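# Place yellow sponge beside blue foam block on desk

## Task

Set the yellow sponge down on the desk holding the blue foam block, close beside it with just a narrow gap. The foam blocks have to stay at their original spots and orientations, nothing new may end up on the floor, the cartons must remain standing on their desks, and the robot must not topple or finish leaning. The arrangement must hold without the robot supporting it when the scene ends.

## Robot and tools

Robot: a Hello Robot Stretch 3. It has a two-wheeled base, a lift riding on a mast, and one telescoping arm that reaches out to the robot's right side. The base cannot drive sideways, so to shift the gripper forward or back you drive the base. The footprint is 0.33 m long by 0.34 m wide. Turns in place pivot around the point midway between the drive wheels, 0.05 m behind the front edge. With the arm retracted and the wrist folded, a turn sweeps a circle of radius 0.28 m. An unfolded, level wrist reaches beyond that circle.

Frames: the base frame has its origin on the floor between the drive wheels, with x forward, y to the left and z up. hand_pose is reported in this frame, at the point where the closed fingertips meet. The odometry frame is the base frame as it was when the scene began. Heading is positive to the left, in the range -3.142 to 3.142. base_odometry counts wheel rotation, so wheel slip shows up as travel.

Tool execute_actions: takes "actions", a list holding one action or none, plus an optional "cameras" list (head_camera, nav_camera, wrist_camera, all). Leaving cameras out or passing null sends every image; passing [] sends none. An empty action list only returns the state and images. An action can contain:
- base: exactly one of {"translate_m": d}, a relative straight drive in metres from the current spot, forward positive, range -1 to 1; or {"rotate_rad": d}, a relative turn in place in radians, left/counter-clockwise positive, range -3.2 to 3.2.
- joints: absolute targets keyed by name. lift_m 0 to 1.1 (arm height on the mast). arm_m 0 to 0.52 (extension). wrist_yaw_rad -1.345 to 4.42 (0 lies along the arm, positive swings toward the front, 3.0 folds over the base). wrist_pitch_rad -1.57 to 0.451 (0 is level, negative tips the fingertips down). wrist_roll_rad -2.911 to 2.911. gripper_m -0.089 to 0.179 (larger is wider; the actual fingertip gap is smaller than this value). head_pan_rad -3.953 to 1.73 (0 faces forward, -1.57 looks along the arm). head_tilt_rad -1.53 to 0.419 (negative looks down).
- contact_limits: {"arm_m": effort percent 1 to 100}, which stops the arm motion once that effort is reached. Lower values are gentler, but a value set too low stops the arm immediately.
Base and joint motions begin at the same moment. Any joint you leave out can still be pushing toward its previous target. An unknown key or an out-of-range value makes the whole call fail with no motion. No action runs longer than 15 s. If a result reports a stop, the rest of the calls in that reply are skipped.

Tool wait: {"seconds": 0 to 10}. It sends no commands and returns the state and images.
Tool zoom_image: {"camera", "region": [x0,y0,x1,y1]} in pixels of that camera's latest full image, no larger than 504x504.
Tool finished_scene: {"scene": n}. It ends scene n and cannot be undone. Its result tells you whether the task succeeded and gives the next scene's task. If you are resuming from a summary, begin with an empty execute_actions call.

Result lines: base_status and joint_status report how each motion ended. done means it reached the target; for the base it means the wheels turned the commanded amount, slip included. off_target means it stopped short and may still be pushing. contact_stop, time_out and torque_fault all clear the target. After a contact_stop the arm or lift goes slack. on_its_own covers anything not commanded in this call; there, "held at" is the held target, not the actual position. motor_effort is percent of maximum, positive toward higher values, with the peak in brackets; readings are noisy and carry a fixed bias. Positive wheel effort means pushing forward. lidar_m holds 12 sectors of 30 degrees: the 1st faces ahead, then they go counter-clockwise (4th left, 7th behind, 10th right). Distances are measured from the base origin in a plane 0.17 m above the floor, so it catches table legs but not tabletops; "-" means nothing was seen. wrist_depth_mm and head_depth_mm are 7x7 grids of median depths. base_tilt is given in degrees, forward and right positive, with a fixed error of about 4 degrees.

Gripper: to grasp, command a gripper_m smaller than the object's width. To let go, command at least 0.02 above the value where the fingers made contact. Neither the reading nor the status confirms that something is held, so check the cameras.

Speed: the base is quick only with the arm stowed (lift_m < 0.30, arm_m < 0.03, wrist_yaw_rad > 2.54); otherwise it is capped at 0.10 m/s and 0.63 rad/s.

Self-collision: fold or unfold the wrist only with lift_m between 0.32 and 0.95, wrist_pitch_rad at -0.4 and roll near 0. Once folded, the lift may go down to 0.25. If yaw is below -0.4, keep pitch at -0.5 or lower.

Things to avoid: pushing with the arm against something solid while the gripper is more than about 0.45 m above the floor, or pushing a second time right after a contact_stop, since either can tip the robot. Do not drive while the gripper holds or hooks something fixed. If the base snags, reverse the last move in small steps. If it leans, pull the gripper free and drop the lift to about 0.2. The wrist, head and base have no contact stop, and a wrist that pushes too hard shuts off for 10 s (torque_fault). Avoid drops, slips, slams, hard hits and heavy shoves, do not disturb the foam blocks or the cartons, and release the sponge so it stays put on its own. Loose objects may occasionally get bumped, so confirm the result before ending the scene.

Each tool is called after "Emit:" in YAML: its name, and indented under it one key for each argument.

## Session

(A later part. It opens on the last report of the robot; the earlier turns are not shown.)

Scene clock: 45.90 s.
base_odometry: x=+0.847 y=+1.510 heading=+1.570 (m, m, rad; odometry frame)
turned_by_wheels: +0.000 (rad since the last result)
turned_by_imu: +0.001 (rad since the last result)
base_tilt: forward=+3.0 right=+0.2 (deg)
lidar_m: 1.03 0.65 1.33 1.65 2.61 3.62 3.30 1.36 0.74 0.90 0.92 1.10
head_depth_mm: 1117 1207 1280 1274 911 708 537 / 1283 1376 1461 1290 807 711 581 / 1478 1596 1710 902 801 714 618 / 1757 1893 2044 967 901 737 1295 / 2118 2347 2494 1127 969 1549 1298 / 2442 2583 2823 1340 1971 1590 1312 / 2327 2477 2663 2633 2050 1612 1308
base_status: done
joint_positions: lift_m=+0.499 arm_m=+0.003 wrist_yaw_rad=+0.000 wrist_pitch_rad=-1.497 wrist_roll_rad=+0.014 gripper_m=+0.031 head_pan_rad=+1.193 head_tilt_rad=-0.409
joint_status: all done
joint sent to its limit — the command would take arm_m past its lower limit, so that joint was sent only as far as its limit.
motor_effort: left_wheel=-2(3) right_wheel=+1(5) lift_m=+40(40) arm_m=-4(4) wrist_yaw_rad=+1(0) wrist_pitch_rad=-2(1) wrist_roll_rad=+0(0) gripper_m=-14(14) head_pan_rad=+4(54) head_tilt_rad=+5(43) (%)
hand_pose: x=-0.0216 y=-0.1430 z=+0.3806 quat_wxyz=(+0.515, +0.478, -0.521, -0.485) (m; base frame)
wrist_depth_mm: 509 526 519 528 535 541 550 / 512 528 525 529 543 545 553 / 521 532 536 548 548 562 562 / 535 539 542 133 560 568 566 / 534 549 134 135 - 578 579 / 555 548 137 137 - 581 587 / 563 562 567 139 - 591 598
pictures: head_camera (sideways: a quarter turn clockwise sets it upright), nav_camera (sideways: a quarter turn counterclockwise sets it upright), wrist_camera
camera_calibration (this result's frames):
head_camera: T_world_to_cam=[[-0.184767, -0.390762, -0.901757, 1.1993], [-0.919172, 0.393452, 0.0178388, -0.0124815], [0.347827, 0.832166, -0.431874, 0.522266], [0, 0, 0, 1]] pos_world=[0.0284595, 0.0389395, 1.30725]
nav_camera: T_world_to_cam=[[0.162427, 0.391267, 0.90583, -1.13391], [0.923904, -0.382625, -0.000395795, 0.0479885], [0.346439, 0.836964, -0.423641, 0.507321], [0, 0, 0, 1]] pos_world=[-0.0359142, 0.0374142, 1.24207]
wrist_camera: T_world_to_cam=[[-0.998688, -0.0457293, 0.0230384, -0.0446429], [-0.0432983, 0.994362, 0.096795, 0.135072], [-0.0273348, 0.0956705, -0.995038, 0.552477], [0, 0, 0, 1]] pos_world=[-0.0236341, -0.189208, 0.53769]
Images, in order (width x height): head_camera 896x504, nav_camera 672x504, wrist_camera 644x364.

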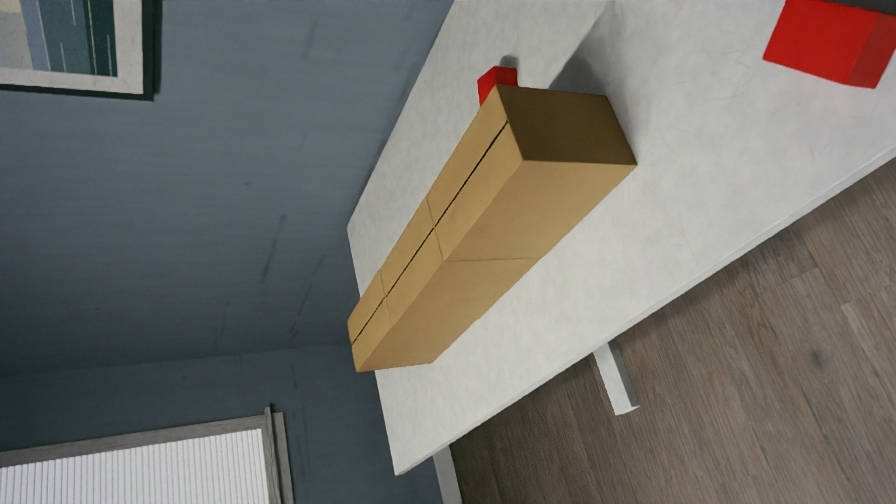

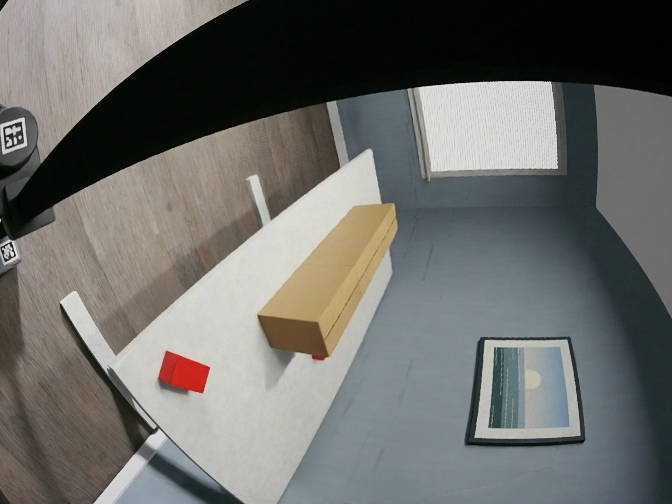

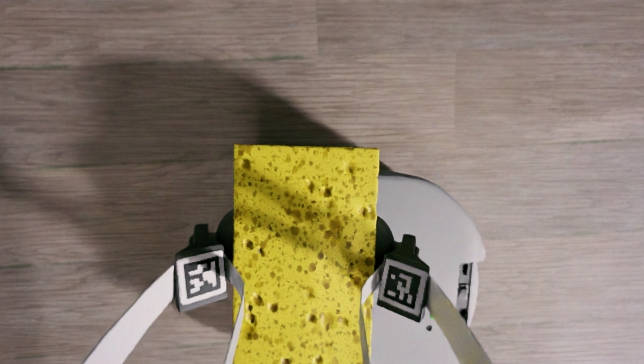

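Emit:
execute_actions:
  actions:
    - {"joints":{"wrist_pitch_rad":-0.4}}
  cameras: []

Emit:
execute_actions:
  actions:
    - {"joints":{"wrist_yaw_rad":3.0}}
  cameras: []

Emit:
execute_actions:
  actions:
    - {"joints":{"lift_m":0.29}}
  cameras: []

Emit:
execute_actions:
  actions:
    - {"base":{"rotate_rad":1.95}}
  cameras: []

Emit:
execute_actions:
  actions:
    - {"base":{"translate_m":1.0}}
  cameras: []

Emit:
execute_actions:
  actions:
    - {"base":{"translate_m":0.62}}
  cameras: []

Emit:
execute_actions:
  actions:
    - {"base":{"rotate_rad":1.19},"joints":{"head_pan_rad":-0.7,"head_tilt_rad":-0.5}}

Scene clock: 50.73 s.
base_odometry: x=+0.847 y=+1.510 heading=+1.570 (m, m, rad; odometry frame)
turned_by_wheels: +0.000 (rad since the last result)
turned_by_imu: +0.000 (rad since the last result)
base_tilt: forward=+3.0 right=+0.2 (deg)
lidar_m: 1.03 0.65 1.33 1.64 2.62 3.64 3.30 1.36 0.74 0.90 0.92 1.10
head_depth_mm: 1114 1204 1279 1276 910 707 538 / 1281 1375 1473 1280 818 710 581 / 1484 1591 1708 903 800 715 616 / 1743 1920 2012 963 900 743 1298 / 2148 2402 2507 1129 969 1540 1298 / 2423 2595 2802 1346 1986 1594 1306 / 2344 2481 2660 2629 2052 1602 1311
base_status: not commanded
joint_positions: lift_m=+0.499 arm_m=+0.003 wrist_yaw_rad=+0.000 wrist_pitch_rad=-0.422 wrist_roll_rad=+0.014 gripper_m=+0.031 head_pan_rad=+1.193 head_tilt_rad=-0.409
joint_status: all done
motor_effort: left_wheel=-2(2) right_wheel=+1(1) lift_m=+40(39) arm_m=-4(5) wrist_yaw_rad=+0(0) wrist_pitch_rad=+9(9) wrist_roll_rad=+0(0) gripper_m=-14(14) head_pan_rad=+4(4) head_tilt_rad=+5(5) (%)
hand_pose: x=-0.0214 y=-0.3721 z=+0.5110 quat_wxyz=(+0.687, +0.147, -0.696, -0.149) (m; base frame)
wrist_depth_mm: 561 569 577 598 614 565 400 / 603 612 635 662 683 559 417 / 659 691 686 705 747 569 456 / 719 750 740 133 824 572 829 / 784 810 134 135 806 606 873 / 719 752 136 137 762 663 705 / 622 639 608 139 675 667 702
pictures: none
No camera images: the call's "cameras" was empty. Leave "cameras" out to get every camera's image.

Scene clock: 53.23 s.
base_odometry: x=+0.847 y=+1.510 heading=+1.570 (m, m, rad; odometry frame)
turned_by_wheels: +0.000 (rad since the last result)
turned_by_imu: +0.000 (rad since the last result)
base_tilt: forward=+3.0 right=+0.2 (deg)
lidar_m: 1.02 0.65 1.33 1.65 2.62 3.64 3.30 1.35 0.74 0.90 0.92 1.10
head_depth_mm: 1113 1201 1281 1273 912 708 537 / 1292 1365 1476 1287 811 711 581 / 1486 1614 1694 900 798 711 614 / 1745 1904 2026 965 900 738 1292 / 2130 2363 2497 1126 967 1545 1303 / 2454 2597 2775 1337 1973 1601 1294 / 2314 2490 2665 2628 2095 1609 1304
base_status: not commanded
joint_positions: lift_m=+0.499 arm_m=+0.003 wrist_yaw_rad=+2.998 wrist_pitch_rad=-0.421 wrist_roll_rad=+0.014 gripper_m=+0.031 head_pan_rad=+1.193 head_tilt_rad=-0.409
joint_status: all done
motor_effort: left_wheel=-2(2) right_wheel=+1(1) lift_m=+39(39) arm_m=-4(4) wrist_yaw_rad=+3(4) wrist_pitch_rad=+9(9) wrist_roll_rad=+0(0) gripper_m=-14(13) head_pan_rad=+4(5) head_tilt_rad=+4(5) (%)
hand_pose: x=+0.0109 y=+0.0735 z=+0.5112 quat_wxyz=(+0.198, +0.705, +0.097, +0.674) (m; base frame)
wrist_depth_mm: - - - - - - 922 / - - - - - - 928 / - - - - - - 937 / - - 133 133 - - 562 / 850 864 134 135 970 998 872 / 743 727 136 137 804 719 790 / 618 637 139 139 658 678 699
pictures: none
No camera images: the call's "cameras" was empty. Leave "cameras" out to get every camera's image.

Scene clock: 55.97 s.
base_odometry: x=+0.847 y=+1.510 heading=+1.570 (m, m, rad; odometry frame)
turned_by_wheels: +0.000 (rad since the last result)
turned_by_imu: +0.000 (rad since the last result)
base_tilt: forward=+2.9 right=+0.2 (deg)
lidar_m: 1.02 0.65 1.33 1.64 2.61 3.60 3.28 1.35 0.74 0.90 0.91 1.10
head_depth_mm: 1112 1203 1278 1266 906 706 536 / 1283 1372 1475 1277 815 712 581 / 1479 1593 1711 901 799 714 614 / 1749 1905 2000 962 898 742 1281 / 2116 2364 2494 1128 968 1541 1299 / 2427 2635 2844 1330 1980 1605 1302 / 2330 2503 2645 2601 2078 1602 1314
base_status: not commanded
joint_positions: lift_m=+0.291 arm_m=+0.003 wrist_yaw_rad=+2.998 wrist_pitch_rad=-0.420 wrist_roll_rad=+0.014 gripper_m=+0.031 head_pan_rad=+1.193 head_tilt_rad=-0.409
joint_status: all done
motor_effort: left_wheel=-2(2) right_wheel=+1(1) lift_m=+9(36) arm_m=-4(4) wrist_yaw_rad=+2(2) wrist_pitch_rad=+8(9) wrist_roll_rad=+0(0) gripper_m=-14(14) head_pan_rad=+5(4) head_tilt_rad=+4(5) (%)
hand_pose: x=+0.0108 y=+0.0737 z=+0.3029 quat_wxyz=(+0.198, +0.705, +0.096, +0.675) (m; base frame)
wrist_depth_mm: - - - - - - 926 / - - - - - - 932 / 929 - - - - - 942 / 714 704 132 133 800 849 576 / 585 595 134 135 622 612 627 / 488 503 136 137 532 544 558 / - - 138 139 446 466 474
pictures: none
No camera images: the call's "cameras" was empty. Leave "cameras" out to get every camera's image.

Scene clock: 58.30 s.
base_odometry: x=+0.847 y=+1.510 heading=-2.764 (m, m, rad; odometry frame)
turned_by_wheels: +1.950 (rad since the last result)
turned_by_imu: +1.930 (rad since the last result)
base_tilt: forward=+2.9 right=+0.2 (deg)
lidar_m: 2.50 2.62 3.31 1.37 0.74 0.91 0.90 1.05 1.03 0.65 1.20 1.61
head_depth_mm: 3202 3448 3753 2852 2035 1568 1290 / 3163 3341 3680 2834 2016 1581 1286 / 3165 3247 3751 2834 2032 1574 1292 / 3107 3280 3686 2860 2042 1583 1299 / 3057 3242 3560 2916 2051 1592 1297 / 3034 3280 3548 2956 2059 1596 1314 / 3005 3168 3424 2958 2070 1606 1305
base_status: done
joint_positions: lift_m=+0.291 arm_m=+0.003 wrist_yaw_rad=+2.998 wrist_pitch_rad=-0.420 wrist_roll_rad=+0.014 gripper_m=+0.031 head_pan_rad=+1.193 head_tilt_rad=-0.408
joint_status: not commanded
motor_effort: left_wheel=-1(9) right_wheel=+1(9) lift_m=+9(9) arm_m=-5(3) wrist_yaw_rad=+2(2) wrist_pitch_rad=+8(8) wrist_roll_rad=+0(0) gripper_m=-14(14) head_pan_rad=+5(5) head_tilt_rad=+5(5) (%)
hand_pose: x=+0.0108 y=+0.0736 z=+0.3029 quat_wxyz=(+0.198, +0.705, +0.096, +0.675) (m; base frame)
wrist_depth_mm: 851 - - - - - - / 891 - - - - - - / 697 - - - - - - / 673 719 133 133 789 831 893 / 580 584 134 135 657 653 678 / 485 505 136 136 536 545 560 / - - 138 139 449 465 476
pictures: none
No camera images: the call's "cameras" was empty. Leave "cameras" out to get every camera's image.

Scene clock: 63.33 s.
base_odometry: x=-0.083 y=+1.141 heading=-2.764 (m, m, rad; odometry frame)
turned_by_wheels: +0.000 (rad since the last result)
turned_by_imu: +0.001 (rad since the last result)
base_tilt: forward=+3.0 right=+0.3 (deg)
lidar_m: 1.50 1.71 3.08 3.08 1.82 1.57 1.86 1.08 1.29 1.30 1.01 1.90
head_depth_mm: 3068 3195 3562 2788 2019 1573 1282 / 2982 3218 3501 2822 2035 1567 1294 / 2863 3082 3353 2862 2034 1582 1293 / 2884 3010 3397 2864 2049 1585 1293 / 2848 2606 3253 2884 2059 1581 1303 / 2844 2543 3312 2889 2075 1593 1305 / 2814 2974 3314 2916 2088 1609 1309
base_status: done
joint_positions: lift_m=+0.291 arm_m=+0.003 wrist_yaw_rad=+2.999 wrist_pitch_rad=-0.420 wrist_roll_rad=+0.014 gripper_m=+0.031 head_pan_rad=+1.193 head_tilt_rad=-0.408
joint_status: not commanded
motor_effort: left_wheel=-2(7) right_wheel=+1(6) lift_m=+9(9) arm_m=-5(4) wrist_yaw_rad=+1(2) wrist_pitch_rad=+8(8) wrist_roll_rad=+0(0) gripper_m=-13(13) head_pan_rad=+4(4) head_tilt_rad=+4(5) (%)
hand_pose: x=+0.0107 y=+0.0736 z=+0.3029 quat_wxyz=(+0.198, +0.705, +0.097, +0.675) (m; base frame)
wrist_depth_mm: - - - - - - - / - - - - - - - / 933 - - - - - - / 722 691 132 132 805 829 887 / 584 589 134 135 651 659 680 / 484 500 136 137 539 546 561 / - - 138 139 449 462 470
pictures: none
No camera images: the call's "cameras" was empty. Leave "cameras" out to get every camera's image.

Scene clock: 67.13 s.
base_odometry: x=-0.659 y=+0.913 heading=-2.764 (m, m, rad; odometry frame)
turned_by_wheels: +0.000 (rad since the last result)
turned_by_imu: +0.001 (rad since the last result)
base_tilt: forward=+2.9 right=+0.3 (deg)
lidar_m: 0.88 1.13 1.70 2.84 2.82 2.15 2.46 1.61 1.01 1.47 1.50 1.31
head_depth_mm: 2550 2653 2529 1253 1865 1518 1287 / 2836 3023 3245 2423 2036 1573 1292 / 2783 2960 3263 2865 2014 1575 1290 / 2718 2977 3276 2886 2048 1582 1304 / 2687 2848 3199 2888 2053 1581 1301 / 2683 2815 3132 2945 2063 1595 1303 / 2631 2804 3119 2936 2069 1603 1310
base_status: done
joint_positions: lift_m=+0.291 arm_m=+0.003 wrist_yaw_rad=+2.999 wrist_pitch_rad=-0.420 wrist_roll_rad=+0.014 gripper_m=+0.031 head_pan_rad=+1.193 head_tilt_rad=-0.408
joint_status: not commanded
motor_effort: left_wheel=-2(7) right_wheel=+2(7) lift_m=+9(9) arm_m=-4(4) wrist_yaw_rad=+1(2) wrist_pitch_rad=+9(8) wrist_roll_rad=+0(0) gripper_m=-14(13) head_pan_rad=+4(4) head_tilt_rad=+4(4) (%)
hand_pose: x=+0.0106 y=+0.0737 z=+0.3029 quat_wxyz=(+0.197, +0.705, +0.097, +0.675) (m; base frame)
wrist_depth_mm: - - - - - - - / - - - - - - - / 932 - - - - - - / 707 716 132 133 818 862 871 / 582 588 134 135 652 672 675 / 479 512 136 137 549 548 557 / - - 138 139 447 465 469
pictures: none
No camera images: the call's "cameras" was empty. Leave "cameras" out to get every camera's image.

Scene clock: 69.20 s.
base_odometry: x=-0.659 y=+0.913 heading=-1.574 (m, m, rad; odometry frame)
turned_by_wheels: +1.190 (rad since the last result)
turned_by_imu: +1.179 (rad since the last result)
base_tilt: forward=+2.9 right=+0.2 (deg)
lidar_m: 2.85 3.10 2.65 2.15 1.65 1.57 1.01 1.49 1.41 1.31 0.88 1.17
head_depth_mm: 1144 1229 1340 1086 823 719 1227 / 1229 1324 1439 838 826 1427 1191 / 1331 1452 1549 858 854 1468 1232 / 1444 1597 1649 948 935 1462 1229 / 1600 1768 1694 1025 1735 1506 1234 / 1757 1979 1184 1120 1859 1482 1239 / 1968 2244 1294 1321 1830 1499 1248
base_status: done
joint_positions: lift_m=+0.291 arm_m=+0.003 wrist_yaw_rad=+2.999 wrist_pitch_rad=-0.420 wrist_roll_rad=+0.014 gripper_m=+0.031 head_pan_rad=-0.693 head_tilt_rad=-0.494
joint_status: all done
motor_effort: left_wheel=-1(9) right_wheel=+1(8) lift_m=+9(9) arm_m=-4(5) wrist_yaw_rad=+1(1) wrist_pitch_rad=+8(8) wrist_roll_rad=+0(0) gripper_m=-14(14) head_pan_rad=-4(54) head_tilt_rad=-3(14) (%)
hand_pose: x=+0.0106 y=+0.0737 z=+0.3029 quat_wxyz=(+0.197, +0.705, +0.097, +0.675) (m; base frame)
wrist_depth_mm: - - - - - - - / - - - - - - - / 917 - - - - - - / 719 700 132 133 800 832 893 / 571 585 134 135 643 669 688 / 483 501 136 137 537 534 555 / - - 138 139 449 467 469
pictures: head_camera (sideways: a quarter turn clockwise sets it upright), nav_camera (sideways: a quarter turn counterclockwise sets it upright), wrist_camera
camera_calibration (this result's frames):
head_camera: T_world_to_cam=[[-0.372309, 0.344831, -0.861671, 1.14816], [0.659874, 0.751216, 0.0155108, -0.0190811], [0.65265, -0.56282, -0.50723, 0.618459], [0, 0, 0, 1]] pos_world=[0.036424, -0.0335056, 1.30333]
nav_camera: T_world_to_cam=[[0.379997, -0.323986, 0.866392, -1.0838], [-0.649933, -0.759991, 0.000861278, 0.0559524], [0.658171, -0.563424, -0.499363, 0.60395], [0, 0, 0, 1]] pos_world=[0.0507025, 0.0316682, 1.24054]
wrist_camera: T_world_to_cam=[[0.988794, -0.140215, 0.0512457, -0.0234534], [-0.0360411, -0.55733, -0.829508, 0.323343], [0.14487, 0.818366, -0.556138, 0.267335], [0, 0, 0, 1]] pos_world=[-0.00388471, -0.0418579, 0.418093]
Images, in order (width x height): head_camera 896x504, nav_camera 672x504, wrist_camera 644x364.

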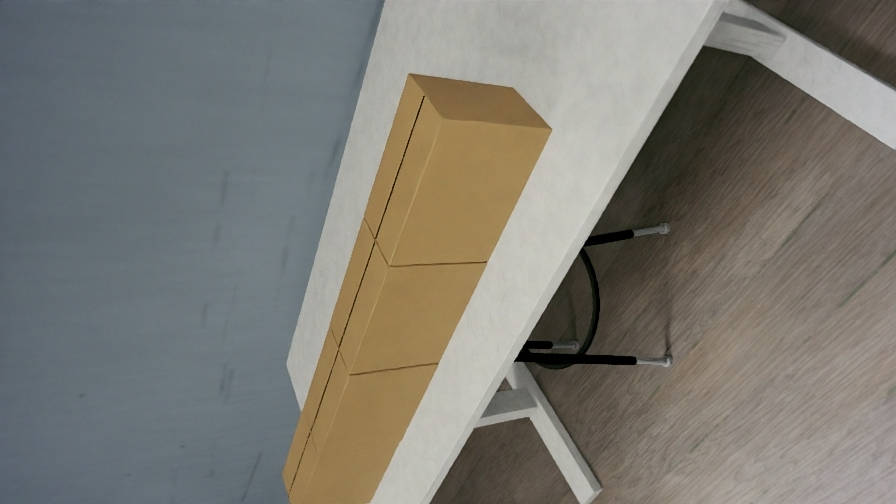

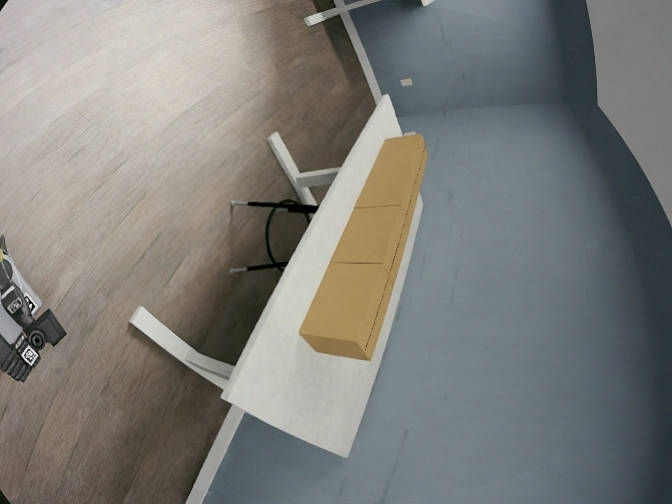

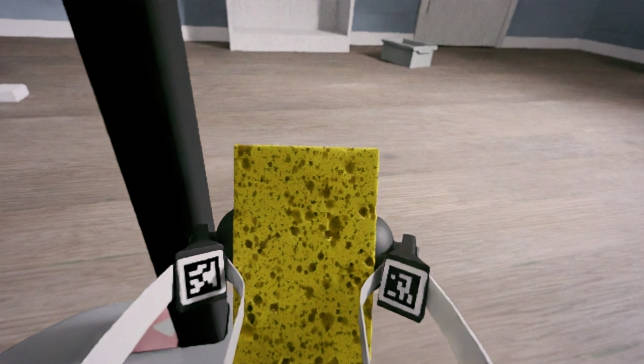

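Emit:
execute_actions:
  actions:
    - {"joints":{"lift_m":0.9}}
  cameras: []

Emit:
execute_actions:
  actions:
    - {"joints":{"wrist_yaw_rad":1.1,"lift_m":1.09}}
  cameras: []

Emit:
execute_actions:
  actions:
    - {"joints":{"arm_m":0.51}}
  cameras: ["wrist_camera"]

Scene clock: 77.40 s.
base_odometry: x=-0.659 y=+0.913 heading=-1.574 (m, m, rad; odometry frame)
turned_by_wheels: +0.000 (rad since the last result)
turned_by_imu: +0.000 (rad since the last result)
base_tilt: forward=+2.9 right=+0.2 (deg)
lidar_m: 2.84 3.11 2.65 2.15 1.65 1.58 1.01 1.49 1.41 1.31 0.88 1.16
head_depth_mm: 1138 1230 1340 1086 825 719 1225 / 1223 1333 1428 840 823 1431 1192 / 1323 1457 1558 860 854 1470 1226 / 1452 1596 1672 949 934 1479 1230 / 1598 1770 1682 1022 1731 1479 1233 / 1760 1977 1177 1126 1849 1488 1234 / 1977 2239 1299 1325 1864 1484 1230
base_status: not commanded
joint_positions: lift_m=+0.899 arm_m=+0.003 wrist_yaw_rad=+2.999 wrist_pitch_rad=-0.420 wrist_roll_rad=+0.014 gripper_m=+0.031 head_pan_rad=-0.693 head_tilt_rad=-0.494
joint_status: all done
motor_effort: left_wheel=-1(1) right_wheel=+1(1) lift_m=+39(41) arm_m=-4(5) wrist_yaw_rad=+2(2) wrist_pitch_rad=+8(9) wrist_roll_rad=+0(0) gripper_m=-14(14) head_pan_rad=-4(4) head_tilt_rad=-3(4) (%)
hand_pose: x=+0.0107 y=+0.0737 z=+0.9114 quat_wxyz=(+0.197, +0.705, +0.097, +0.675) (m; base frame)
wrist_depth_mm: - - - - - - - / - - - - - - - / - - - - - - - / - - 132 133 - - - / - - 134 136 - - - / - - 136 137 - - - / - - 138 139 - - -
pictures: none
No camera images: the call's "cameras" was empty. Leave "cameras" out to get every camera's image.

Scene clock: 79.97 s.
base_odometry: x=-0.659 y=+0.913 heading=-1.574 (m, m, rad; odometry frame)
turned_by_wheels: +0.000 (rad since the last result)
turned_by_imu: +0.000 (rad since the last result)
base_tilt: forward=+3.0 right=+0.2 (deg)
lidar_m: 2.85 3.10 2.64 2.16 1.65 1.58 1.01 1.48 1.41 1.31 0.88 1.17
head_depth_mm: 1143 1240 1344 643 287 1199 1223 / 1231 1333 1439 283 282 1424 1197 / 1327 1457 1545 855 805 1469 1230 / 1446 1593 1657 949 932 1486 1223 / 1577 1770 1680 1024 1731 1476 1242 / 1764 1981 1171 1120 1855 1491 1235 / 1954 2245 1299 1327 1840 1494 1243
base_status: not commanded
joint_positions: lift_m=+1.089 arm_m=+0.003 wrist_yaw_rad=+1.102 wrist_pitch_rad=-0.420 wrist_roll_rad=+0.014 gripper_m=+0.031 head_pan_rad=-0.693 head_tilt_rad=-0.494
joint_status: all done
motor_effort: left_wheel=-1(1) right_wheel=+1(1) lift_m=+40(39) arm_m=-4(5) wrist_yaw_rad=-1(4) wrist_pitch_rad=+8(8) wrist_roll_rad=+0(0) gripper_m=-13(15) head_pan_rad=-4(4) head_tilt_rad=-3(3) (%)
hand_pose: x=+0.1785 y=-0.2496 z=+1.1014 quat_wxyz=(+0.663, +0.489, -0.516, +0.233) (m; base frame)
wrist_depth_mm: - - - - - - 823 / - - - - - - 875 / - - - 848 - - 880 / - - - 133 680 - 925 / - - 134 135 724 778 879 / - - 136 137 640 661 978 / - - - 139 563 - -
pictures: none
No camera images: the call's "cameras" was empty. Leave "cameras" out to get every camera's image.

Scene clock: 84.87 s.
base_odometry: x=-0.659 y=+0.913 heading=-1.574 (m, m, rad; odometry frame)
turned_by_wheels: +0.000 (rad since the last result)
turned_by_imu: +0.000 (rad since the last result)
base_tilt: forward=+3.0 right=+0.2 (deg)
lidar_m: 2.84 3.11 2.65 2.15 1.65 1.58 1.01 1.48 1.41 1.31 0.88 1.17
head_depth_mm: 1146 1224 1331 1084 820 717 1220 / 1224 1336 1442 840 821 1430 1201 / 1339 1456 1552 860 858 1465 1228 / 1444 1600 1667 947 934 1491 1227 / 1589 1753 1688 1025 1734 1485 1235 / 1760 1970 1183 1124 1867 1490 1234 / 1986 2255 1292 1324 1848 1493 1244
base_status: not commanded
joint_positions: lift_m=+1.089 arm_m=+0.510 wrist_yaw_rad=+1.100 wrist_pitch_rad=-0.420 wrist_roll_rad=+0.014 gripper_m=+0.031 head_pan_rad=-0.693 head_tilt_rad=-0.494
joint_status: all done
motor_effort: left_wheel=-1(1) right_wheel=+1(1) lift_m=+39(40) arm_m=+7(9) wrist_yaw_rad=+1(1) wrist_pitch_rad=+8(9) wrist_roll_rad=+0(0) gripper_m=-13(14) head_pan_rad=-4(4) head_tilt_rad=-3(3) (%)
hand_pose: x=+0.1783 y=-0.7565 z=+1.1014 quat_wxyz=(+0.663, +0.489, -0.517, +0.232) (m; base frame)
wrist_depth_mm: - - - 983 710 536 448 / - - - - 737 560 452 / - 817 - - 754 593 477 / 914 560 815 133 776 617 488 / 734 454 134 135 773 655 516 / 597 446 137 137 644 640 541 / 509 505 485 139 543 695 563
pictures: wrist_camera
camera_calibration (this result's frames):
wrist_camera: T_world_to_cam=[[-0.451611, -0.890742, 0.0512431, -0.657462], [-0.515641, 0.2137, -0.829727, 1.19811], [0.728122, -0.401137, -0.555813, 0.339603], [0, 0, 0, 1]] pos_world=[0.0736059, -0.705438, 1.21655]
Images, in order (width x height): wrist_camera 644x364.

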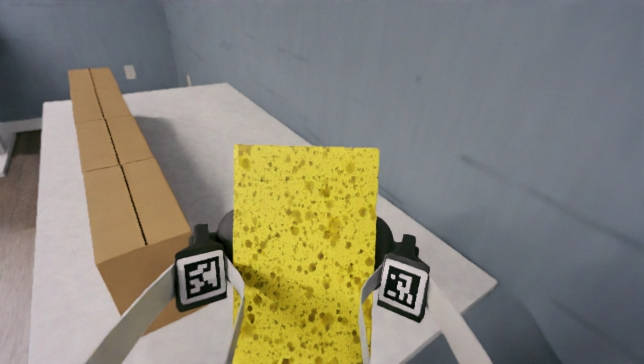

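Emit:
execute_actions:
  actions:
    - {"joints":{"arm_m":0.0}}
  cameras: []

Emit:
execute_actions:
  actions:
    - {"base":{"translate_m":1.0}}
  cameras: []

Emit:
execute_actions:
  actions:
    - {"base":{"translate_m":1.0}}
  cameras: []

Emit:
execute_actions:
  actions:
    - {"base":{"rotate_rad":1.6},"joints":{"head_pan_rad":-0.6,"head_tilt_rad":-0.3,"wrist_yaw_rad":0.3}}

Scene clock: 92.33 s.
base_odometry: x=-0.659 y=+0.913 heading=-1.574 (m, m, rad; odometry frame)
turned_by_wheels: +0.000 (rad since the last result)
turned_by_imu: +0.000 (rad since the last result)
base_tilt: forward=+3.0 right=+0.2 (deg)
lidar_m: 2.84 3.11 2.64 2.15 1.65 1.57 1.01 1.48 1.41 1.31 0.88 1.17
head_depth_mm: 1142 1226 1335 641 288 1202 1219 / 1226 1339 1439 283 282 1414 1196 / 1335 1448 1546 858 814 1463 1223 / 1434 1594 1658 946 932 1478 1233 / 1597 1763 1689 1016 1724 1481 1243 / 1753 1983 1186 1123 1853 1489 1241 / 1977 2265 1303 1332 1842 1495 1249
base_status: not commanded
joint_positions: lift_m=+1.089 arm_m=+0.003 wrist_yaw_rad=+1.100 wrist_pitch_rad=-0.420 wrist_roll_rad=+0.014 gripper_m=+0.031 head_pan_rad=-0.693 head_tilt_rad=-0.494
joint_status: all done
joint sent to its limit — the command would take arm_m past its lower limit, so that joint was sent only as far as its limit.
motor_effort: left_wheel=-2(2) right_wheel=+1(1) lift_m=+40(39) arm_m=-4(6) wrist_yaw_rad=+0(0) wrist_pitch_rad=+9(8) wrist_roll_rad=+0(0) gripper_m=-14(14) head_pan_rad=-4(4) head_tilt_rad=-3(3) (%)
hand_pose: x=+0.1784 y=-0.2499 z=+1.1014 quat_wxyz=(+0.663, +0.489, -0.517, +0.232) (m; base frame)
wrist_depth_mm: - - - - - 992 824 / - - - - - - 843 / - - - 851 - - 889 / - - - 133 672 - 924 / - - 135 135 732 797 881 / - - 136 137 637 654 956 / - - - 139 566 - -
pictures: none
No camera images: the call's "cameras" was empty. Leave "cameras" out to get every camera's image.

Scene clock: 103.40 s.
base_odometry: x=-0.662 y=-0.087 heading=-1.574 (m, m, rad; odometry frame)
turned_by_wheels: +0.000 (rad since the last result)
turned_by_imu: +0.001 (rad since the last result)
base_tilt: forward=+2.9 right=+0.1 (deg)
lidar_m: 1.85 2.30 2.74 2.28 2.56 2.44 2.01 1.92 1.03 0.52 0.77 1.54
head_depth_mm: 1037 1128 1226 643 288 640 591 / 1128 1224 1330 283 282 657 1202 / 1221 1325 1466 1110 769 699 1229 / 1330 1462 1623 1754 828 1393 1205 / 1456 1618 1810 2081 866 1471 1236 / 1612 1821 2100 2293 1787 1492 1243 / 1798 2047 2384 2486 1871 1491 1238
base_status: done
joint_positions: lift_m=+1.089 arm_m=+0.003 wrist_yaw_rad=+1.100 wrist_pitch_rad=-0.420 wrist_roll_rad=+0.014 gripper_m=+0.031 head_pan_rad=-0.693 head_tilt_rad=-0.494
joint_status: not commanded
motor_effort: left_wheel=-2(4) right_wheel=+1(4) lift_m=+39(40) arm_m=-4(4) wrist_yaw_rad=+1(2) wrist_pitch_rad=+8(8) wrist_roll_rad=+0(0) gripper_m=-13(14) head_pan_rad=-4(4) head_tilt_rad=-3(3) (%)
hand_pose: x=+0.1784 y=-0.2499 z=+1.1014 quat_wxyz=(+0.663, +0.489, -0.517, +0.232) (m; base frame)
wrist_depth_mm: - - - - - 902 744 / - - - - - 948 767 / - - - - - 973 789 / - - - 133 938 950 837 / - - 134 135 491 781 789 / - - 137 137 427 414 660 / - - - 138 506 366 358
pictures: none
No camera images: the call's "cameras" was empty. Leave "cameras" out to get every camera's image.

Scene clock: 114.47 s.
base_odometry: x=-0.665 y=-1.087 heading=-1.574 (m, m, rad; odometry frame)
turned_by_wheels: +0.000 (rad since the last result)
turned_by_imu: +0.001 (rad since the last result)
base_tilt: forward=+3.0 right=+0.3 (deg)
lidar_m: 1.32 0.88 1.70 2.66 2.69 3.10 2.99 1.02 0.76 1.08 1.10 1.40
head_depth_mm: 949 1023 1108 707 288 1421 1221 / 1023 1105 1214 283 282 1466 1226 / 1100 1210 1328 1461 1672 1479 1227 / 1207 1330 1476 1670 1767 1479 1236 / 1321 1472 1626 1822 1858 1476 1229 / 1309 1412 1548 1665 1736 1485 1232 / 1207 1286 1386 1496 1616 1498 1237
base_status: done
joint_positions: lift_m=+1.089 arm_m=+0.003 wrist_yaw_rad=+1.100 wrist_pitch_rad=-0.420 wrist_roll_rad=+0.014 gripper_m=+0.031 head_pan_rad=-0.693 head_tilt_rad=-0.494
joint_status: not commanded
motor_effort: left_wheel=-2(4) right_wheel=+1(5) lift_m=+40(40) arm_m=-4(4) wrist_yaw_rad=+1(0) wrist_pitch_rad=+9(9) wrist_roll_rad=+0(0) gripper_m=-13(13) head_pan_rad=-4(4) head_tilt_rad=-3(3) (%)
hand_pose: x=+0.1784 y=-0.2499 z=+1.1014 quat_wxyz=(+0.663, +0.489, -0.517, +0.232) (m; base frame)
wrist_depth_mm: 897 - - - - 814 653 / 977 - - - - 841 682 / - - - - - 864 709 / - - - 133 - 907 735 / - - 135 135 - 951 741 / - - 136 138 - - 765 / - - - 139 - - 820
pictures: none
No camera images: the call's "cameras" was empty. Leave "cameras" out to get every camera's image.

Scene clock: 117.93 s.
base_odometry: x=-0.665 y=-1.087 heading=+0.026 (m, m, rad; odometry frame)
turned_by_wheels: +1.600 (rad since the last result)
turned_by_imu: +1.593 (rad since the last result)
base_tilt: forward=+3.0 right=+0.2 (deg)
lidar_m: 2.66 2.65 3.36 2.99 1.02 0.76 1.09 1.11 1.40 1.32 0.88 1.70
head_depth_mm: 1255 1316 1364 911 677 1611 1379 / 1359 1437 1473 814 757 1735 1379 / 1497 1603 1624 876 1979 1740 1395 / 1680 1805 1120 978 2218 1766 1396 / 1893 2061 1200 1119 2052 1748 1388 / 2171 2386 2499 2816 2390 1770 1399 / 2356 2468 2619 2728 2343 1761 1406
base_status: done
joint_positions: lift_m=+1.089 arm_m=+0.003 wrist_yaw_rad=+0.302 wrist_pitch_rad=-0.420 wrist_roll_rad=+0.014 gripper_m=+0.031 head_pan_rad=-0.607 head_tilt_rad=-0.310
joint_status: all done
motor_effort: left_wheel=-2(7) right_wheel=+1(5) lift_m=+40(39) arm_m=-4(4) wrist_yaw_rad=-1(2) wrist_pitch_rad=+8(8) wrist_roll_rad=+0(0) gripper_m=-13(14) head_pan_rad=+5(16) head_tilt_rad=+6(25) (%)
hand_pose: x=+0.0451 y=-0.3622 z=+1.1014 quat_wxyz=(+0.702, +0.250, -0.666, -0.044) (m; base frame)
wrist_depth_mm: 520 - - - 958 908 839 / 521 832 980 - - 959 884 / 556 611 648 731 - - - / 463 471 431 133 - - - / - - 134 135 - - - / - - 136 137 - - - / - - - 139 - - -
pictures: head_camera (sideways: a quarter turn clockwise sets it upright), nav_camera (sideways: a quarter turn counterclockwise sets it upright), wrist_camera
camera_calibration (this result's frames):
head_camera: T_world_to_cam=[[-0.263947, 0.216831, -0.939849, 1.24949], [0.590346, 0.806893, 0.0203642, -0.0249798], [0.762774, -0.549461, -0.340982, 0.401453], [0, 0, 0, 1]] pos_world=[0.0383286, -0.0301895, 1.31173]
nav_camera: T_world_to_cam=[[0.269212, -0.194982, 0.943137, -1.18325], [-0.582334, -0.812947, -0.00184315, 0.059061], [0.76708, -0.548725, -0.3324, 0.386018], [0, 0, 0, 1]] pos_world=[0.0568328, 0.0291184, 1.24439]
wrist_camera: T_world_to_cam=[[-0.952968, -0.298709, 0.0512445, -0.129377], [-0.207089, 0.518332, -0.829727, 1.14163], [0.221285, -0.801315, -0.555813, 0.472612], [0, 0, 0, 1]] pos_world=[0.00854465, -0.251677, 1.21655]
Images, in order (width x height): head_camera 896x504, nav_camera 672x504, wrist_camera 644x364.

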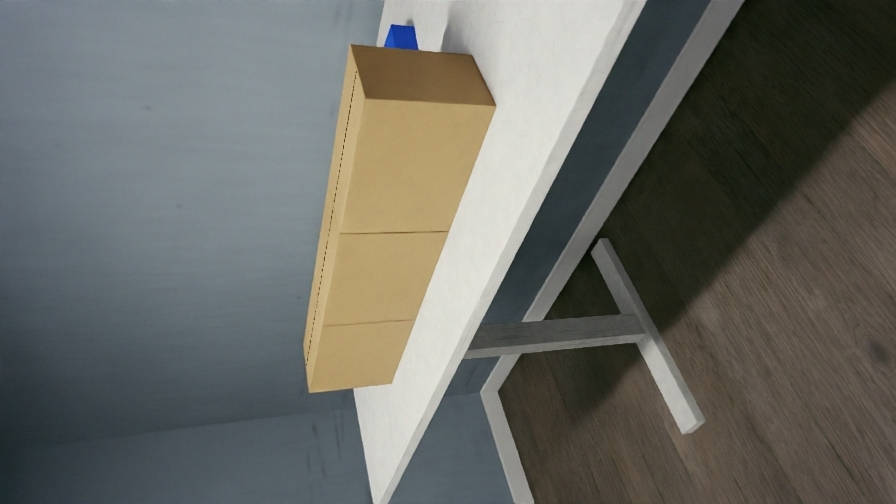

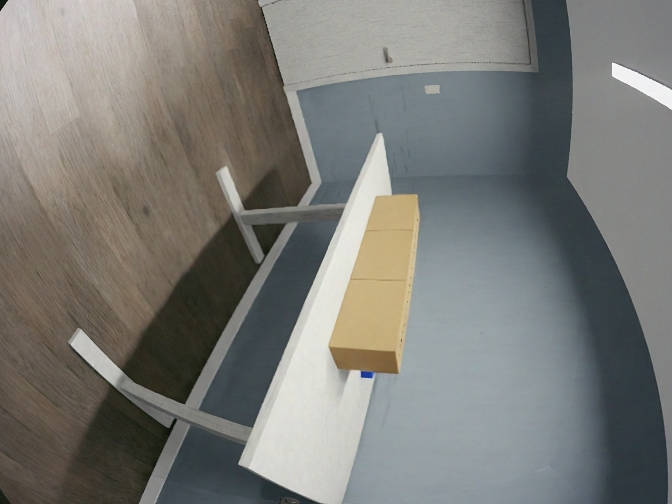

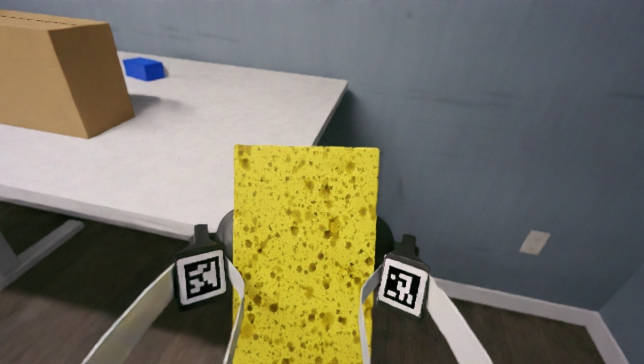

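Emit:
execute_actions:
  actions:
    - {"base":{"rotate_rad":1.57},"joints":{"head_pan_rad":-1.57,"head_tilt_rad":-0.5,"wrist_yaw_rad":0,"lift_m":1.1}}
  cameras: []

Emit:
execute_actions:
  actions:
    - {"base":{"translate_m":-0.93}}

Scene clock: 123.90 s.
base_odometry: x=-0.665 y=-1.087 heading=+1.596 (m, m, rad; odometry frame)
turned_by_wheels: +1.570 (rad since the last result)
turned_by_imu: +1.563 (rad since the last result)
base_tilt: forward=+3.0 right=+0.3 (deg)
lidar_m: 3.01 1.01 0.76 1.08 1.11 1.40 1.32 0.88 1.70 2.66 2.65 3.37
head_depth_mm: - - - - - - 1219 / - - - - - - 1201 / - - - - - - 1225 / 2153 2371 - 345 1817 1444 1224 / 2188 2377 2654 2464 1851 1488 1229 / 2163 2352 2596 2469 1864 1481 1239 / 2137 2361 2578 2475 1872 1497 1243
base_status: done
joint_positions: lift_m=+1.096 arm_m=+0.003 wrist_yaw_rad=+0.002 wrist_pitch_rad=-0.420 wrist_roll_rad=+0.014 gripper_m=+0.031 head_pan_rad=-1.563 head_tilt_rad=-0.494
joint_status: all done
joint sent to its limit — the command would take lift_m past its upper limit, so that joint was sent only as far as its limit.
motor_effort: left_wheel=-1(7) right_wheel=+1(4) lift_m=+40(39) arm_m=-5(5) wrist_yaw_rad=-2(3) wrist_pitch_rad=+8(8) wrist_roll_rad=+0(0) gripper_m=-13(14) head_pan_rad=-4(53) head_tilt_rad=-4(23) (%)
hand_pose: x=-0.0211 y=-0.3723 z=+1.1086 quat_wxyz=(+0.687, +0.147, -0.696, -0.148) (m; base frame)
wrist_depth_mm: - - - - - - - / - - - - - 909 668 / - - - - - 813 638 / - - - 133 - - 565 / - - 134 135 - - 496 / - - 137 137 - - - / - - - 139 - - -
pictures: none
No camera images: the call's "cameras" was empty. Leave "cameras" out to get every camera's image.

Scene clock: 134.13 s.
base_odometry: x=-0.642 y=-2.017 heading=+1.596 (m, m, rad; odometry frame)
turned_by_wheels: +0.000 (rad since the last result)
turned_by_imu: -0.001 (rad since the last result)
base_tilt: forward=+3.0 right=+0.2 (deg)
lidar_m: 3.95 1.49 1.08 1.01 0.60 0.42 0.39 0.40 0.51 0.29 0.30 3.22
head_depth_mm: - - - - - - 333 / - - - - - - 325 / - - - - - - 334 / 2209 2460 - 344 495 392 335 / 2272 2427 1024 683 505 405 337 / 2190 2335 903 682 508 406 337 / 2221 2282 604 593 512 407 339
base_status: done
joint_positions: lift_m=+1.096 arm_m=+0.003 wrist_yaw_rad=+0.002 wrist_pitch_rad=-0.420 wrist_roll_rad=+0.014 gripper_m=+0.031 head_pan_rad=-1.563 head_tilt_rad=-0.494
joint_status: not commanded
motor_effort: left_wheel=-1(6) right_wheel=+1(2) lift_m=+39(39) arm_m=-4(4) wrist_yaw_rad=-2(1) wrist_pitch_rad=+8(8) wrist_roll_rad=+0(0) gripper_m=-13(14) head_pan_rad=-3(4) head_tilt_rad=-3(3) (%)
hand_pose: x=-0.0211 y=-0.3723 z=+1.1086 quat_wxyz=(+0.687, +0.147, -0.696, -0.148) (m; base frame)
wrist_depth_mm: - 625 - - 867 508 355 / 310 393 847 - 873 502 357 / 320 399 651 689 718 507 354 / 352 397 453 133 532 503 356 / 379 387 134 134 426 438 355 / 317 328 137 137 356 356 352 / 276 282 271 139 297 305 318
pictures: head_camera (sideways: a quarter turn clockwise sets it upright), nav_camera (sideways: a quarter turn counterclockwise sets it upright), wrist_camera
camera_calibration (this result's frames):
head_camera: T_world_to_cam=[[0.0235988, 0.506677, -0.861813, 1.14593], [0.999676, -0.0201646, 0.0155186, -0.0211641], [-0.0095152, -0.8619, -0.506989, 0.622184], [0, 0, 0, 1]] pos_world=[0.0000349343, -0.0447811, 1.30334]
nav_camera: T_world_to_cam=[[-0.00270765, -0.499114, 0.866532, -1.08165], [-0.999976, 0.00691293, 0.000857164, 0.058093], [-0.0064181, -0.866509, -0.499121, 0.607688], [0, 0, 0, 1]] pos_world=[0.0590631, -0.0136989, 1.24054]
wrist_camera: T_world_to_cam=[[-0.998679, -0.00371453, 0.0512465, -0.0870146], [-0.0446467, 0.556367, -0.829737, 1.1567], [-0.0254298, -0.830929, -0.555798, 0.466917], [0, 0, 0, 1]] pos_world=[-0.0233832, -0.255899, 1.22373]
Images, in order (width x height): head_camera 896x504, nav_camera 672x504, wrist_camera 644x364.

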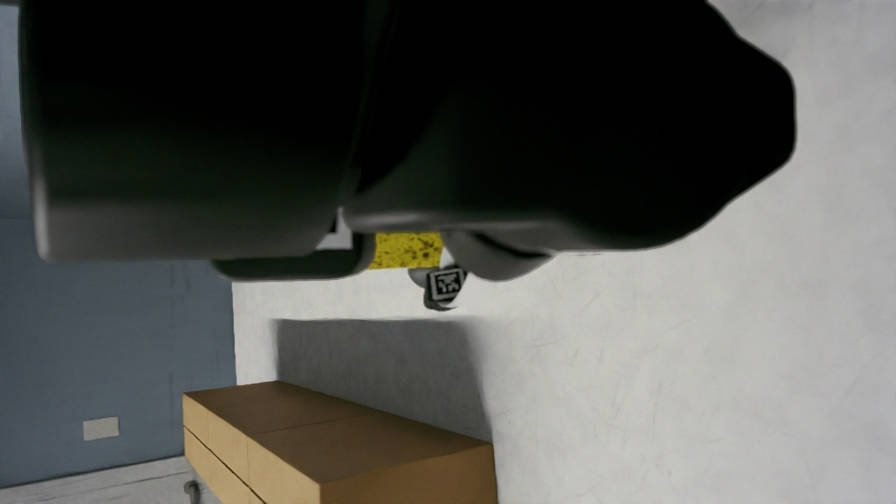

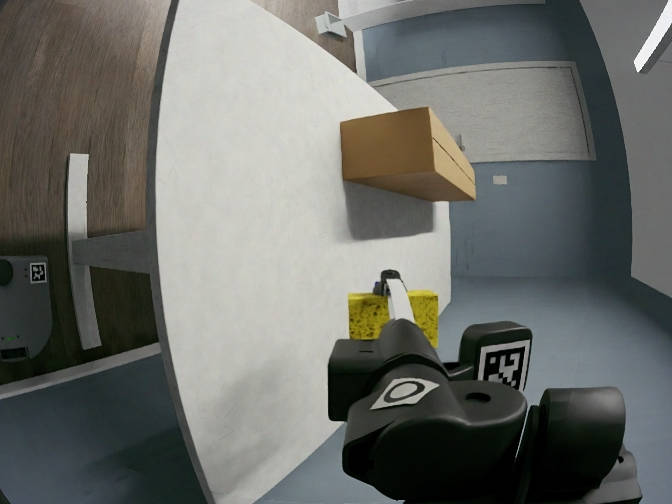

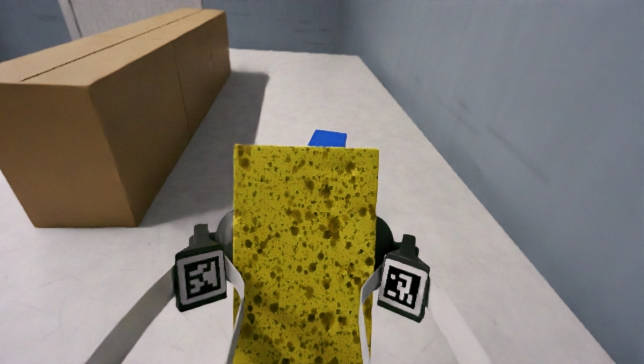

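Aligned. Desk z≈0.96.

Emit:
execute_actions:
  actions:
    - {"joints":{"wrist_pitch_rad":-1.2,"arm_m":0.2}}
  cameras: ["wrist_camera","head_camera"]

Scene clock: 137.67 s.
base_odometry: x=-0.642 y=-2.017 heading=+1.596 (m, m, rad; odometry frame)
turned_by_wheels: +0.000 (rad since the last result)
turned_by_imu: +0.000 (rad since the last result)
base_tilt: forward=+2.9 right=+0.2 (deg)
lidar_m: 3.95 1.49 1.08 1.02 0.60 0.42 0.39 0.40 0.52 0.29 0.30 3.24
head_depth_mm: - 822 864 662 496 398 332 / - - 935 666 500 401 333 / 1820 - - 609 450 401 334 / 2230 2461 - 604 447 403 336 / 2259 2408 1029 678 505 404 336 / 2227 2349 898 681 508 405 337 / 2203 2287 603 592 510 406 339
base_status: not commanded
joint_positions: lift_m=+1.096 arm_m=+0.200 wrist_yaw_rad=+0.000 wrist_pitch_rad=-1.202 wrist_roll_rad=+0.014 gripper_m=+0.031 head_pan_rad=-1.563 head_tilt_rad=-0.494
joint_status: all done
motor_effort: left_wheel=-1(1) right_wheel=+1(2) lift_m=+39(39) arm_m=+7(9) wrist_yaw_rad=+1(1) wrist_pitch_rad=+0(6) wrist_roll_rad=+0(0) gripper_m=-13(13) head_pan_rad=-4(4) head_tilt_rad=-3(3) (%)
hand_pose: x=-0.0216 y=-0.4144 z=+0.9874 quat_wxyz=(+0.579, +0.397, -0.587, -0.403) (m; base frame)
wrist_depth_mm: 227 230 234 238 241 247 249 / 220 222 224 229 232 237 238 / 210 214 217 220 223 227 231 / 204 206 206 133 215 220 223 / 198 200 134 135 208 212 215 / 191 193 136 137 202 204 208 / 186 188 187 139 194 199 201
pictures: head_camera (sideways: a quarter turn clockwise sets it upright), wrist_camera
camera_calibration (this result's frames):
head_camera: T_world_to_cam=[[0.0236638, 0.506832, -0.86172, 1.14581], [0.999674, -0.0202982, 0.0155135, -0.0211574], [-0.00962863, -0.861806, -0.507147, 0.622391], [0, 0, 0, 1]] pos_world=[0.0000290803, -0.0447806, 1.30334]
wrist_camera: T_world_to_cam=[[-0.998685, -0.0372323, 0.0352496, -0.0795361], [-0.0434499, 0.979572, -0.196343, 0.629525], [-0.0272192, -0.197616, -0.979901, 1.04572], [0, 0, 0, 1]] pos_world=[-0.0236151, -0.412976, 1.15111]
Images, in order (width x height): head_camera 896x504, wrist_camera 644x364.

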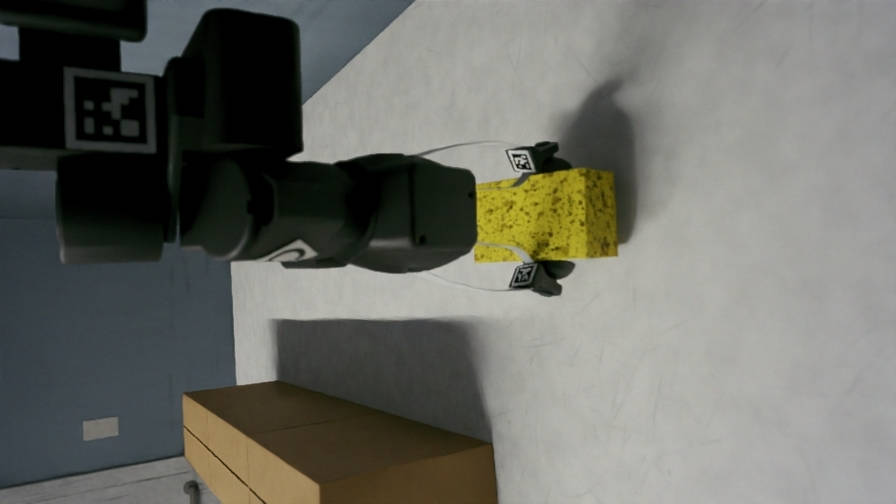

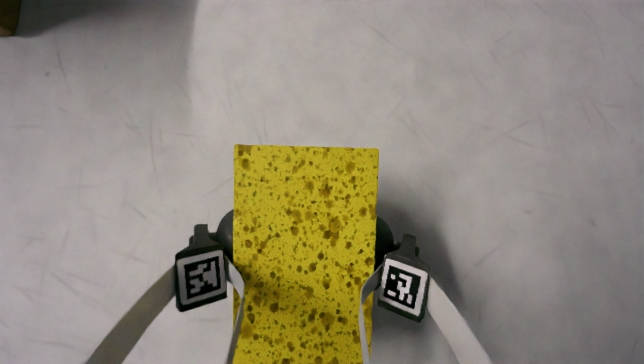

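Desk ~0.94; full pitch fits.

Emit:
execute_actions:
  actions:
    - {"joints":{"wrist_pitch_rad":-1.5,"arm_m":0.42}}
  cameras: ["wrist_camera"]

Scene clock: 141.17 s.
base_odometry: x=-0.642 y=-2.017 heading=+1.596 (m, m, rad; odometry frame)
turned_by_wheels: +0.000 (rad since the last result)
turned_by_imu: +0.000 (rad since the last result)
base_tilt: forward=+2.9 right=+0.2 (deg)
lidar_m: 3.95 1.49 1.08 1.01 0.60 0.42 0.39 0.40 0.52 0.29 0.30 3.24
head_depth_mm: - 870 889 661 498 399 333 / 1155 1159 1002 668 499 398 333 / - 1548 941 628 501 402 334 / 2222 2465 921 592 503 402 335 / 2245 2420 1025 677 507 404 336 / 2223 2366 896 681 508 406 337 / 2181 2289 603 593 511 407 338
base_status: not commanded
joint_positions: lift_m=+1.096 arm_m=+0.420 wrist_yaw_rad=+0.000 wrist_pitch_rad=-1.496 wrist_roll_rad=+0.014 gripper_m=+0.031 head_pan_rad=-1.563 head_tilt_rad=-0.494
joint_status: all done
motor_effort: left_wheel=-1(1) right_wheel=+1(1) lift_m=+39(40) arm_m=+6(9) wrist_yaw_rad=+0(0) wrist_pitch_rad=-2(2) wrist_roll_rad=+0(0) gripper_m=-13(14) head_pan_rad=-4(4) head_tilt_rad=-3(3) (%)
hand_pose: x=-0.0216 y=-0.5597 z=+0.9778 quat_wxyz=(+0.515, +0.478, -0.521, -0.485) (m; base frame)
wrist_depth_mm: 179 180 181 183 184 187 188 / 180 181 183 185 187 189 191 / 183 185 186 188 190 192 194 / 186 188 188 133 193 194 198 / 189 190 134 135 196 198 200 / 191 193 136 137 200 201 202 / 194 196 196 139 202 204 206
pictures: wrist_camera
camera_calibration (this result's frames):
wrist_camera: T_world_to_cam=[[-0.998706, -0.0453092, 0.0230769, -0.0772532], [-0.0428991, 0.99446, 0.0959656, 0.492416], [-0.0272972, 0.0948515, -0.995117, 1.18616], [0, 0, 0, 1]] pos_world=[-0.0236504, -0.605697, 1.13489]
Images, in order (width x height): wrist_camera 644x364.

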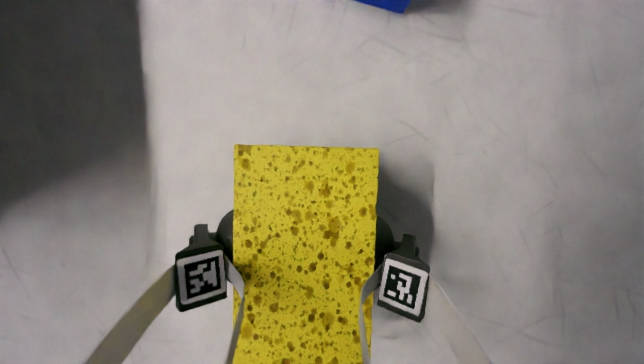

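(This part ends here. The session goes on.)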